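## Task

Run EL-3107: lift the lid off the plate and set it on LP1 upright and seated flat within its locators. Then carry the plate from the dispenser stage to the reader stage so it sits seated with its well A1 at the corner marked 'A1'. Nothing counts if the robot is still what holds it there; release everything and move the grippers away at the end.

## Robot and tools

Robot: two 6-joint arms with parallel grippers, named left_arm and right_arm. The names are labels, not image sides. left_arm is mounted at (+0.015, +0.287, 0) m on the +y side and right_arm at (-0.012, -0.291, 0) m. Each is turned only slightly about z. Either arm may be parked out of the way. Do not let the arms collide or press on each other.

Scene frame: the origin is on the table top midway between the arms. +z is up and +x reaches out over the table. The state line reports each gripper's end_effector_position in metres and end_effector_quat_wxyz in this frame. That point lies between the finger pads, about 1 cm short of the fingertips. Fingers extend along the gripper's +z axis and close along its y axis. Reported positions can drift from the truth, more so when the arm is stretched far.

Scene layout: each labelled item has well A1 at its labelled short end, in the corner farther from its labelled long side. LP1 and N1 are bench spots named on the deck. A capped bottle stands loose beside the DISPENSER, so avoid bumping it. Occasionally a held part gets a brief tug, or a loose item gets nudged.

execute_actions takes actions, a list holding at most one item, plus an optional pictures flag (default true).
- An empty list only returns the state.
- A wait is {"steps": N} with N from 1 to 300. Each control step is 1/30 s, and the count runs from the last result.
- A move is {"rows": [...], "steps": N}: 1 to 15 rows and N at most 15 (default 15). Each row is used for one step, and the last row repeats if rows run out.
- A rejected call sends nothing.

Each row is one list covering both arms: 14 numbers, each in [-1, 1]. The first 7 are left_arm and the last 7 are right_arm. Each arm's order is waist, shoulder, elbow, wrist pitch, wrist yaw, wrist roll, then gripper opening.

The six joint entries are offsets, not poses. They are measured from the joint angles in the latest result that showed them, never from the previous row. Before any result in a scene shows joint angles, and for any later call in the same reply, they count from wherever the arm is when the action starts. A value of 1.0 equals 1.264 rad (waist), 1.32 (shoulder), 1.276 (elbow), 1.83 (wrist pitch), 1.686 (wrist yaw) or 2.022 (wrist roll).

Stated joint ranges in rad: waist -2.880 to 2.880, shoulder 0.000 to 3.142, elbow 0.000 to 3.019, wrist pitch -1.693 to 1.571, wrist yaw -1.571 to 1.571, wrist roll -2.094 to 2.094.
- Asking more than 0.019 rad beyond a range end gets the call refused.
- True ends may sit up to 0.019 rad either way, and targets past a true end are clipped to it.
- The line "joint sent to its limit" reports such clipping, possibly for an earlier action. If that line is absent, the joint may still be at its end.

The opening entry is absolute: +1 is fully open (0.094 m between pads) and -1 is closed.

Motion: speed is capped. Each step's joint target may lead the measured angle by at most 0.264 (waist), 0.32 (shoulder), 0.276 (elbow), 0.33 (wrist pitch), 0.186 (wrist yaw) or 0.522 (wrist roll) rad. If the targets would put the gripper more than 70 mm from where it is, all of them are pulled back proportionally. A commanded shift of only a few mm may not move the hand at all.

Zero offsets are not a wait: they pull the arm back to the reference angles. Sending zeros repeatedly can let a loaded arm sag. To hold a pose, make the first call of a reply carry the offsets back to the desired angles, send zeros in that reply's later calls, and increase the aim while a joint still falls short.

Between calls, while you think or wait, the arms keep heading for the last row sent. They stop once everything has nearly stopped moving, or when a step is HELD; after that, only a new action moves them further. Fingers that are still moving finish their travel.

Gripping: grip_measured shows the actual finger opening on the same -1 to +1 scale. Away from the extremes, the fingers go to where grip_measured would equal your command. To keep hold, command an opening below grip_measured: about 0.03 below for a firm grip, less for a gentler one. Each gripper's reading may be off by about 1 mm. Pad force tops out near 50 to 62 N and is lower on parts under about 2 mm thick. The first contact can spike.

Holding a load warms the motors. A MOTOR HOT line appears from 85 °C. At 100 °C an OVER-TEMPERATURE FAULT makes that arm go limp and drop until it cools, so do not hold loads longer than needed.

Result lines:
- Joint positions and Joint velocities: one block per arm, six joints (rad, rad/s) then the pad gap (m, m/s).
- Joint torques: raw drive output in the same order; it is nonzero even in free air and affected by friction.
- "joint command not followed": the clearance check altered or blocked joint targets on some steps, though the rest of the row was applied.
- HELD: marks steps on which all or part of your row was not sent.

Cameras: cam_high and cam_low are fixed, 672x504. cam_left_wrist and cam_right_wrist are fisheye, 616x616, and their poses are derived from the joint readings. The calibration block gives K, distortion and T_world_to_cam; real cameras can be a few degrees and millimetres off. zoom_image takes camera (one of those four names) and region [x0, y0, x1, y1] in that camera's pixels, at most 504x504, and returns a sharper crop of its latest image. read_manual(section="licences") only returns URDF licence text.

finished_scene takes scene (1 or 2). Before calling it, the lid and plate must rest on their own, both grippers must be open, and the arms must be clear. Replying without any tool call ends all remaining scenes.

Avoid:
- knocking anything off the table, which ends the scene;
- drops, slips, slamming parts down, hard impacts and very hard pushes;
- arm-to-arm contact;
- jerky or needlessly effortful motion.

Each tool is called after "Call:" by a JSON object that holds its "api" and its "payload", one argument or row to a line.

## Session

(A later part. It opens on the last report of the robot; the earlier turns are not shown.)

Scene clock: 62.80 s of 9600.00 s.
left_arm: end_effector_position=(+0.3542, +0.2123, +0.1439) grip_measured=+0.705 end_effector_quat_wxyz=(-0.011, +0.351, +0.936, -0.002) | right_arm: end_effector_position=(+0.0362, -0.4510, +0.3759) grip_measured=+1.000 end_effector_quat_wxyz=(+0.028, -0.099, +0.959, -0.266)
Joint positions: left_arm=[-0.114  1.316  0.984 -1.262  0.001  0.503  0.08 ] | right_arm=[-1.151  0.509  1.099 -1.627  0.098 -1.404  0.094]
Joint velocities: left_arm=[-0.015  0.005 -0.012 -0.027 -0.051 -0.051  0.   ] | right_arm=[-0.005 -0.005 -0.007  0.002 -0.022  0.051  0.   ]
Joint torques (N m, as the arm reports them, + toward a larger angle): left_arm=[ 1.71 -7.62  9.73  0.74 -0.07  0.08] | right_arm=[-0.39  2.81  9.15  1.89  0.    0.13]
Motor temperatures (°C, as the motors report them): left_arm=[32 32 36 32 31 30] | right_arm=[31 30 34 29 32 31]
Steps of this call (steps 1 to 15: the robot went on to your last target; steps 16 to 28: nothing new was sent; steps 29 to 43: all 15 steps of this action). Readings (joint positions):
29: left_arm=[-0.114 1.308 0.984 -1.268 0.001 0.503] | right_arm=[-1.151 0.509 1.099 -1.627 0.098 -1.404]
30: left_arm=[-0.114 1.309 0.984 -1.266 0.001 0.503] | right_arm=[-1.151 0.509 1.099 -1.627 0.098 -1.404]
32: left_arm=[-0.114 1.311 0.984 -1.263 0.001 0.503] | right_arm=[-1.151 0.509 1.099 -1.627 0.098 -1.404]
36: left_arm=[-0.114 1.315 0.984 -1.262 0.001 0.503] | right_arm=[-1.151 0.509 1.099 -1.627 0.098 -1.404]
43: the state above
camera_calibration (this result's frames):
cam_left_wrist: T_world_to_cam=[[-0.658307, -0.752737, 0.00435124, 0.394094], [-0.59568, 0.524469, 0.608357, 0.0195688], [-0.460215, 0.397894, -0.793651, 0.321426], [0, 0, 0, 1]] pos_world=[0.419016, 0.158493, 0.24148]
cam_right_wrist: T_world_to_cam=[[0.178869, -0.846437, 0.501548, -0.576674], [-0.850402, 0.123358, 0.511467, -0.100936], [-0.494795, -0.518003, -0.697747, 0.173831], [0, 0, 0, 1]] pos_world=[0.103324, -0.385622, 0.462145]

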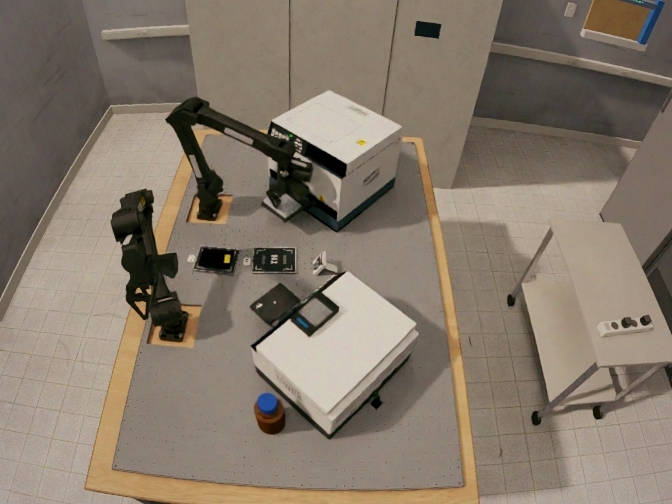

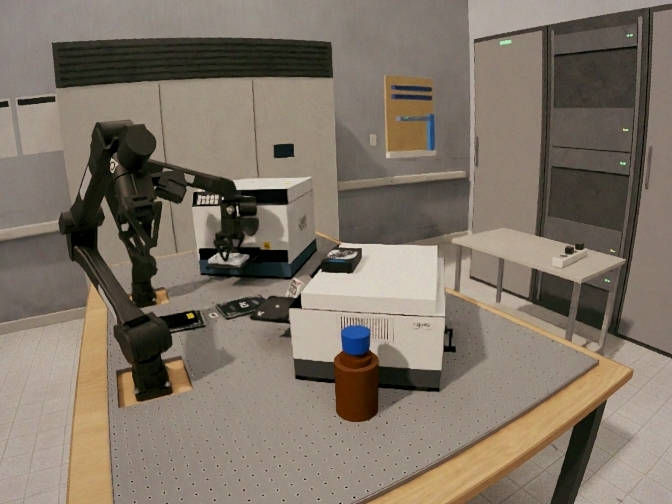

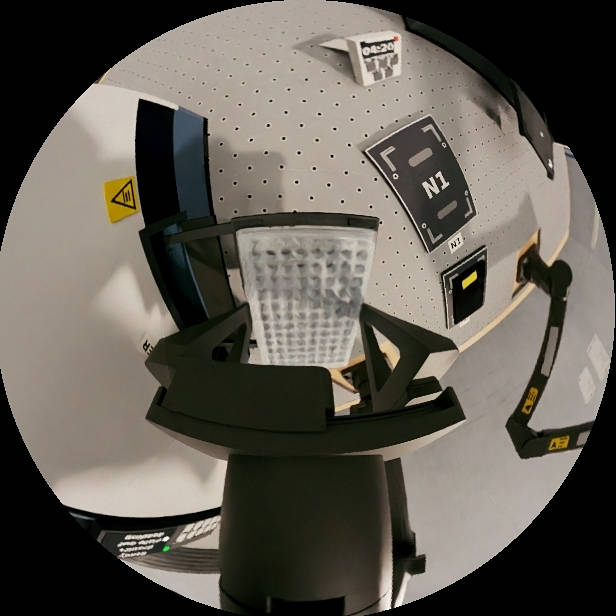

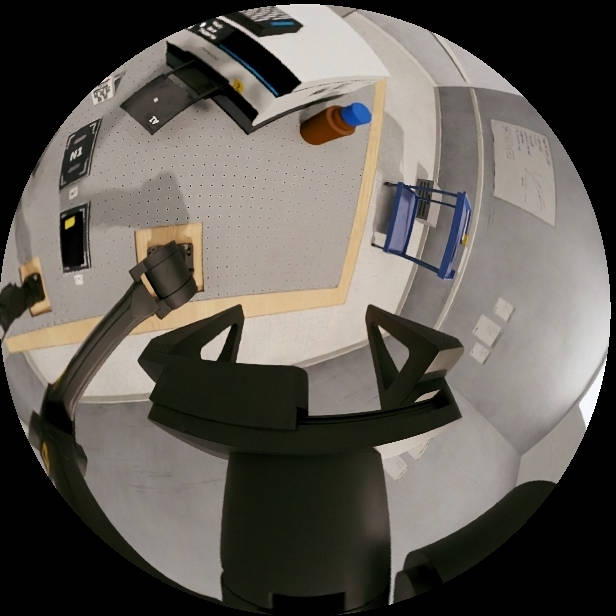

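Call:
{"api": "execute_actions", "payload": {
  "actions": [
    {"rows":[[0,0.018,-0.011,0.018,0,-0.006,0.68,0,0,0,0,0,0,1]],"steps":15}
  ]
}}

Call:
{"api": "zoom_image", "payload": {
  "camera": "cam_left_wrist",
  "region": [200,170,420,390]
}}

Scene clock: 63.83 s of 9600.00 s.
left_arm: end_effector_position=(+0.3544, +0.2123, +0.1383) grip_measured=+0.705 end_effector_quat_wxyz=(-0.011, +0.349, +0.937, -0.002) | right_arm: end_effector_position=(+0.0362, -0.4510, +0.3759) grip_measured=+1.000 end_effector_quat_wxyz=(+0.028, -0.099, +0.959, -0.266)
Joint positions: left_arm=[-0.114  1.321  0.973 -1.245  0.001  0.5    0.08 ] | right_arm=[-1.151  0.509  1.099 -1.627  0.098 -1.404  0.094]
Joint velocities: left_arm=[ 0.005 -0.005 -0.007  0.012 -0.066 -0.051  0.   ] | right_arm=[-0.005 -0.015  0.012  0.002  0.007 -0.037  0.   ]
Joint torques (N m, as the arm reports them, + toward a larger angle): left_arm=[ 1.94 -7.6   8.89  0.9  -0.07 -0.06] | right_arm=[-0.39  2.79  9.15  1.9   0.    0.13]
Motor temperatures (°C, as the motors report them): left_arm=[32 32 36 32 31 30] | right_arm=[31 30 34 29 32 31]
Steps of this call (steps 1 to 15: the robot went on to your last target; step 16: nothing new was sent; steps 17 to 31: all 15 steps of this action). Readings (joint positions):
17: left_arm=[-0.114 1.316 0.983 -1.259 0.001 0.503] | right_arm=[-1.151 0.509 1.099 -1.627 0.098 -1.404]
18: left_arm=[-0.114 1.316 0.981 -1.253 0.001 0.502] | right_arm=[-1.151 0.509 1.099 -1.627 0.098 -1.404]
20: left_arm=[-0.114 1.317 0.976 -1.247 0.001 0.502] | right_arm=[-1.151 0.509 1.099 -1.627 0.098 -1.404]
24: left_arm=[-0.114 1.321 0.973 -1.245 0.001 0.501] | right_arm=[-1.151 0.509 1.099 -1.627 0.098 -1.404]
31: the state above
camera_calibration (this result's frames):
cam_left_wrist: T_world_to_cam=[[-0.656013, -0.754741, 0.00355699, 0.393956], [-0.598191, 0.522804, 0.607325, 0.0245485], [-0.460233, 0.396286, -0.794445, 0.317537], [0, 0, 0, 1]] pos_world=[0.419266, 0.158665, 0.235956]
cam_right_wrist: T_world_to_cam=[[0.178869, -0.846437, 0.501548, -0.576674], [-0.850402, 0.123358, 0.511467, -0.100936], [-0.494795, -0.518003, -0.697747, 0.173831], [0, 0, 0, 1]] pos_world=[0.103324, -0.385622, 0.462145]

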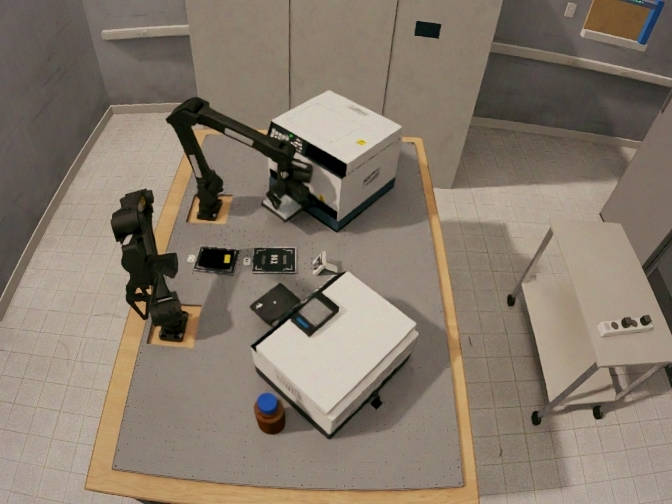

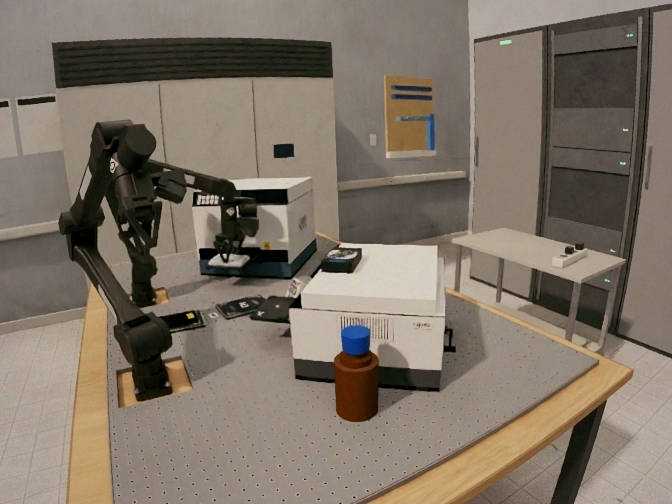

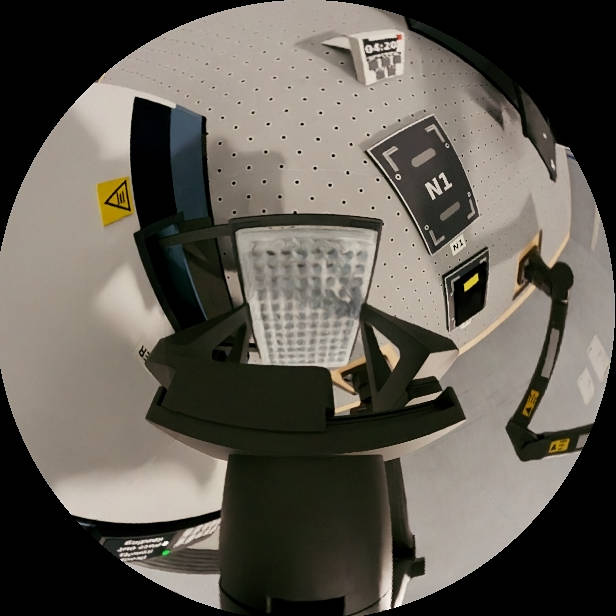

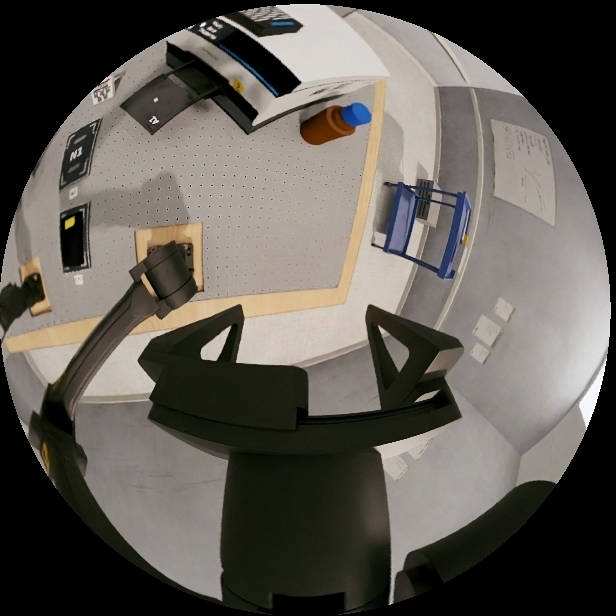

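Region (200, 170, 420, 390) of cam_left_wrist's 616x616 image, scaled by 2.291, with more detail than that image has.

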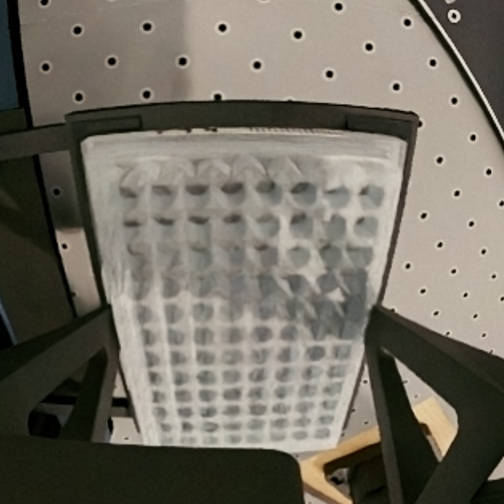

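Nearly seated; little more down, release.

Call:
{"api": "execute_actions", "payload": {
  "actions": [
    {"rows":[[0,0,-0.009,0.01,0,0,0.68,0,0,0,0,0,0,1],[0,0,-0.009,0.01,0,0,0.68,0,0,0,0,0,0,1],[0,0,-0.009,0.01,0,0,0.68,0,0,0,0,0,0,1],[0,0,-0.009,0.01,0,0,0.68,0,0,0,0,0,0,1],[0,0,-0.009,0.01,0,0,0.68,0,0,0,0,0,0,1],[0,0,-0.009,0.01,0,0,0.68,0,0,0,0,0,0,1],[0,0,-0.009,0.01,0,0,0.68,0,0,0,0,0,0,1],[0,0,-0.009,0.01,0,0,0.71,0,0,0,0,0,0,1],[0,0,-0.009,0.01,0,0,0.73,0,0,0,0,0,0,1],[0,0,-0.009,0.01,0,0,0.76,0,0,0,0,0,0,1],[0,0,-0.009,0.01,0,0,0.8,0,0,0,0,0,0,1],[0,0,-0.009,0.01,0,0,0.87,0,0,0,0,0,0,1],[0,0,-0.009,0.01,0,0,0.95,0,0,0,0,0,0,1]],"steps":15}
  ],
  "pictures": false
}}

Call:
{"api": "execute_actions", "payload": {
  "actions": [
    {"rows":[[0,-0.015,0.04,-0.02,0,0,0.95,0,0,0,0,0,0,1],[0,-0.02,0.06,-0.035,0,0,0.95,0,0,0,0,0,0,1],[0,-0.03,0.08,-0.05,0,0,0.95,0,0,0,0,0,0,1],[0,-0.04,0.1,-0.07,0,0,0.95,0,0,0,0,0,0,1],[0,-0.05,0.12,-0.09,0,0,0.95,0,0,0,0,0,0,1],[0,-0.07,0.14,-0.12,0,0,0.95,0,0,0,0,0,0,1],[0,-0.08,0.16,-0.14,0,0,0.95,0,0,0,0,0,0,1]],"steps":15}
  ]
}}

Call:
{"api": "zoom_image", "payload": {
  "camera": "cam_left_wrist",
  "region": [200,170,420,390]
}}

Call:
{"api": "zoom_image", "payload": {
  "camera": "cam_low",
  "region": [190,230,290,285]
}}

Scene clock: 66.40 s of 9600.00 s.
left_arm: end_effector_position=(+0.3541, +0.2125, +0.1369) grip_measured=+0.945 end_effector_quat_wxyz=(-0.010, +0.349, +0.937, -0.002) | right_arm: end_effector_position=(+0.0362, -0.4510, +0.3759) grip_measured=+1.000 end_effector_quat_wxyz=(+0.028, -0.099, +0.959, -0.266)
Joint positions: left_arm=[-0.114  1.321  0.969 -1.24   0.     0.5    0.091] | right_arm=[-1.151  0.509  1.099 -1.627  0.098 -1.404  0.094]
Joint velocities: left_arm=[-0.005 -0.005  0.002  0.007  0.022  0.037  0.003] | right_arm=[-0.015 -0.005  0.012 -0.007 -0.007 -0.022  0.   ]
Joint torques (N m, as the arm reports them, + toward a larger angle): left_arm=[ 0.9  -9.06  8.5   0.67 -0.07  0.11] | right_arm=[-0.39  2.8   9.15  1.9   0.    0.12]
Motor temperatures (°C, as the motors report them): left_arm=[32 32 36 32 31 30] | right_arm=[31 30 34 29 32 31]
Steps of this call (steps 1 to 15: the robot went on to your last target; steps 16 to 62: nothing new was sent; steps 63 to 77: all 15 steps of this action). Readings (joint positions):
63: left_arm=[-0.114 1.321 0.972 -1.244 0.001 0.500] | right_arm=[-1.151 0.509 1.099 -1.627 0.098 -1.404]
64: left_arm=[-0.114 1.321 0.971 -1.243 0.001 0.500] | right_arm=[-1.151 0.509 1.099 -1.627 0.098 -1.404]
66: left_arm=[-0.114 1.321 0.969 -1.240 0.001 0.500] | right_arm=[-1.151 0.509 1.099 -1.627 0.098 -1.404]
70: left_arm=[-0.114 1.321 0.969 -1.240 0.000 0.500] | right_arm=[-1.151 0.509 1.099 -1.627 0.098 -1.404]
77: the state above

Scene clock: 66.90 s of 9600.00 s.
left_arm: end_effector_position=(+0.3448, +0.2145, +0.2408) grip_measured=+0.947 end_effector_quat_wxyz=(+0.017, +0.349, +0.937, +0.002) | right_arm: end_effector_position=(+0.0362, -0.4510, +0.3759) grip_measured=+1.000 end_effector_quat_wxyz=(+0.028, -0.099, +0.959, -0.266)
Joint positions: left_arm=[-0.114  1.2    1.144 -1.48   0.     0.5    0.091] | right_arm=[-1.151  0.509  1.099 -1.627  0.098 -1.404  0.094]
Joint velocities: left_arm=[-0.005 -0.073 -0.022 -0.037  0.007 -0.007  0.   ] | right_arm=[ 0.015 -0.005 -0.007 -0.002 -0.037 -0.037  0.   ]
Joint torques (N m, as the arm reports them, + toward a larger angle): left_arm=[ 1.55 -6.58 12.39 -0.3  -0.1   0.01] | right_arm=[-0.4   2.78  9.15  1.89  0.    0.12]
Motor temperatures (°C, as the motors report them): left_arm=[32 32 36 32 31 30] | right_arm=[31 30 34 29 32 31]
Steps of this call (steps 1 to 15: all 15 steps of this action). Readings (joint positions):
1: left_arm=[-0.114 1.321 0.969 -1.243 0.000 0.500] | right_arm=[-1.151 0.509 1.099 -1.627 0.098 -1.404]
2: left_arm=[-0.114 1.321 0.972 -1.255 0.000 0.500] | right_arm=[-1.151 0.509 1.099 -1.627 0.098 -1.404]
4: left_arm=[-0.114 1.319 0.991 -1.299 0.000 0.500] | right_arm=[-1.151 0.509 1.099 -1.627 0.098 -1.404]
8: left_arm=[-0.114 1.288 1.072 -1.422 0.000 0.500] | right_arm=[-1.151 0.509 1.099 -1.627 0.098 -1.404]
15: the state above
camera_calibration (this result's frames):
cam_left_wrist: T_world_to_cam=[[-0.655455, -0.754857, -0.0238836, 0.395411], [-0.63028, 0.529312, 0.567958, -0.0254505], [-0.416085, 0.387324, -0.822711, 0.387174], [0, 0, 0, 1]] pos_world=[0.40423, 0.161988, 0.342431]
cam_right_wrist: T_world_to_cam=[[0.178869, -0.846437, 0.501548, -0.576674], [-0.850402, 0.123358, 0.511467, -0.100936], [-0.494795, -0.518003, -0.697747, 0.173831], [0, 0, 0, 1]] pos_world=[0.103324, -0.385622, 0.462145]

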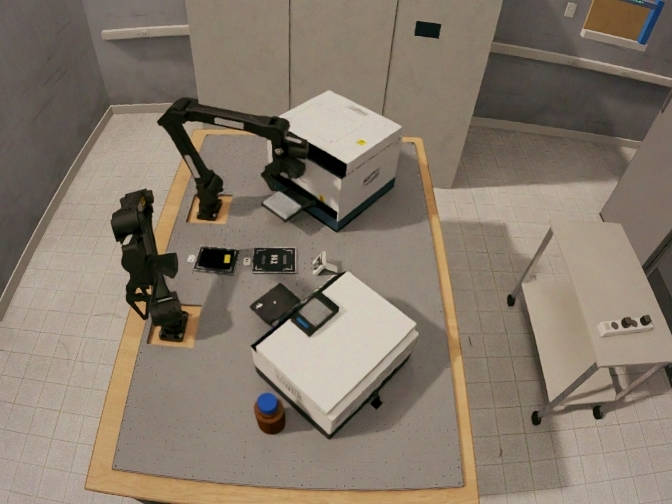

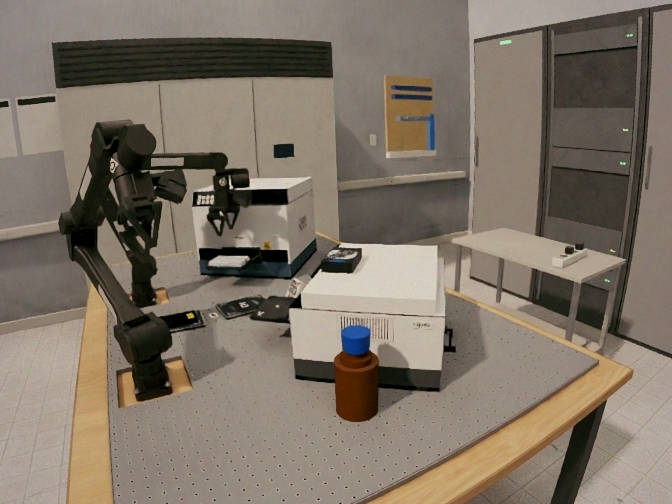

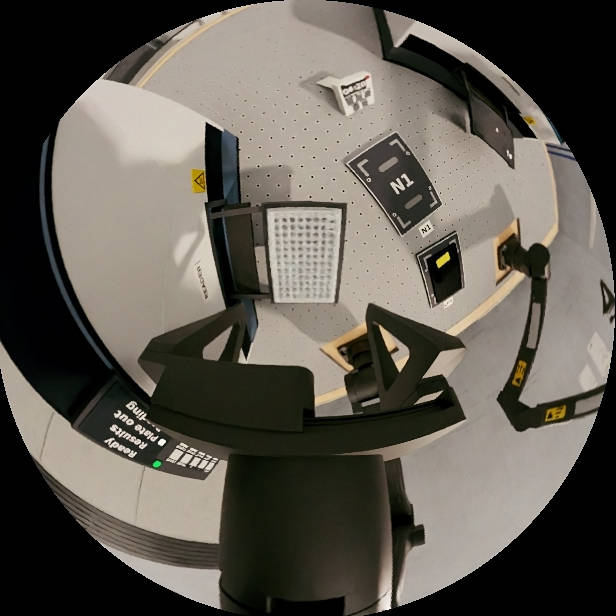

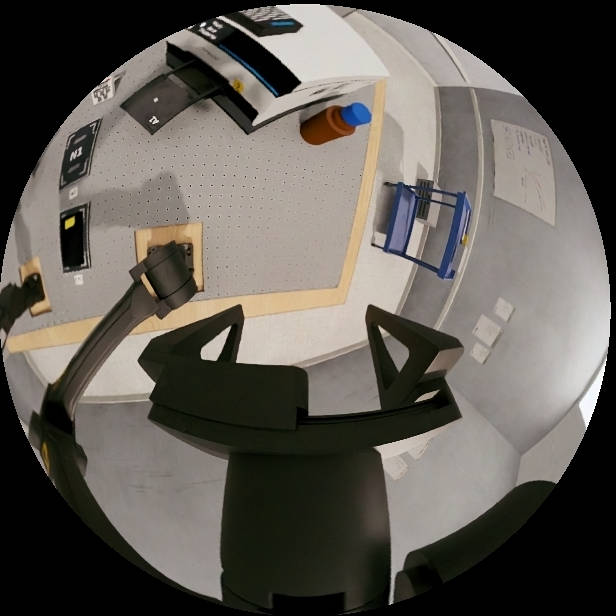

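Region (200, 170, 420, 390) of cam_left_wrist's 616x616 image, scaled by 2.291, with more detail than that image has.

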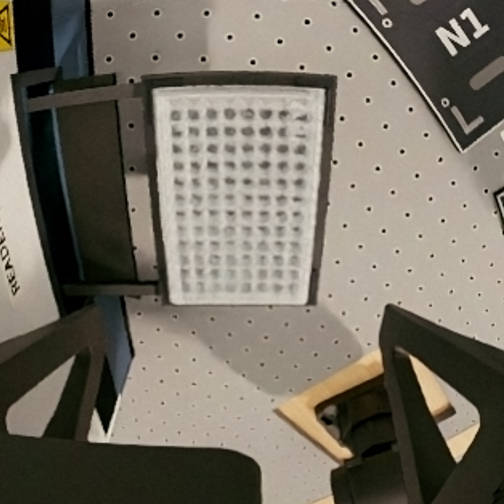

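Region (190, 230, 290, 285) of cam_low's 672x504 image, scaled by 5.040, with more detail than that image has; it fills the top 277 rows of this view, and the rest is white.

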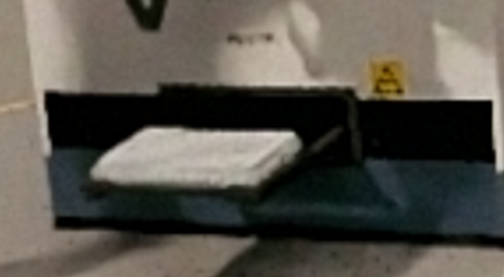

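Call:
{"api": "finished_scene", "payload": {
  "scene": 2
}}

The scene is finished: the task was done.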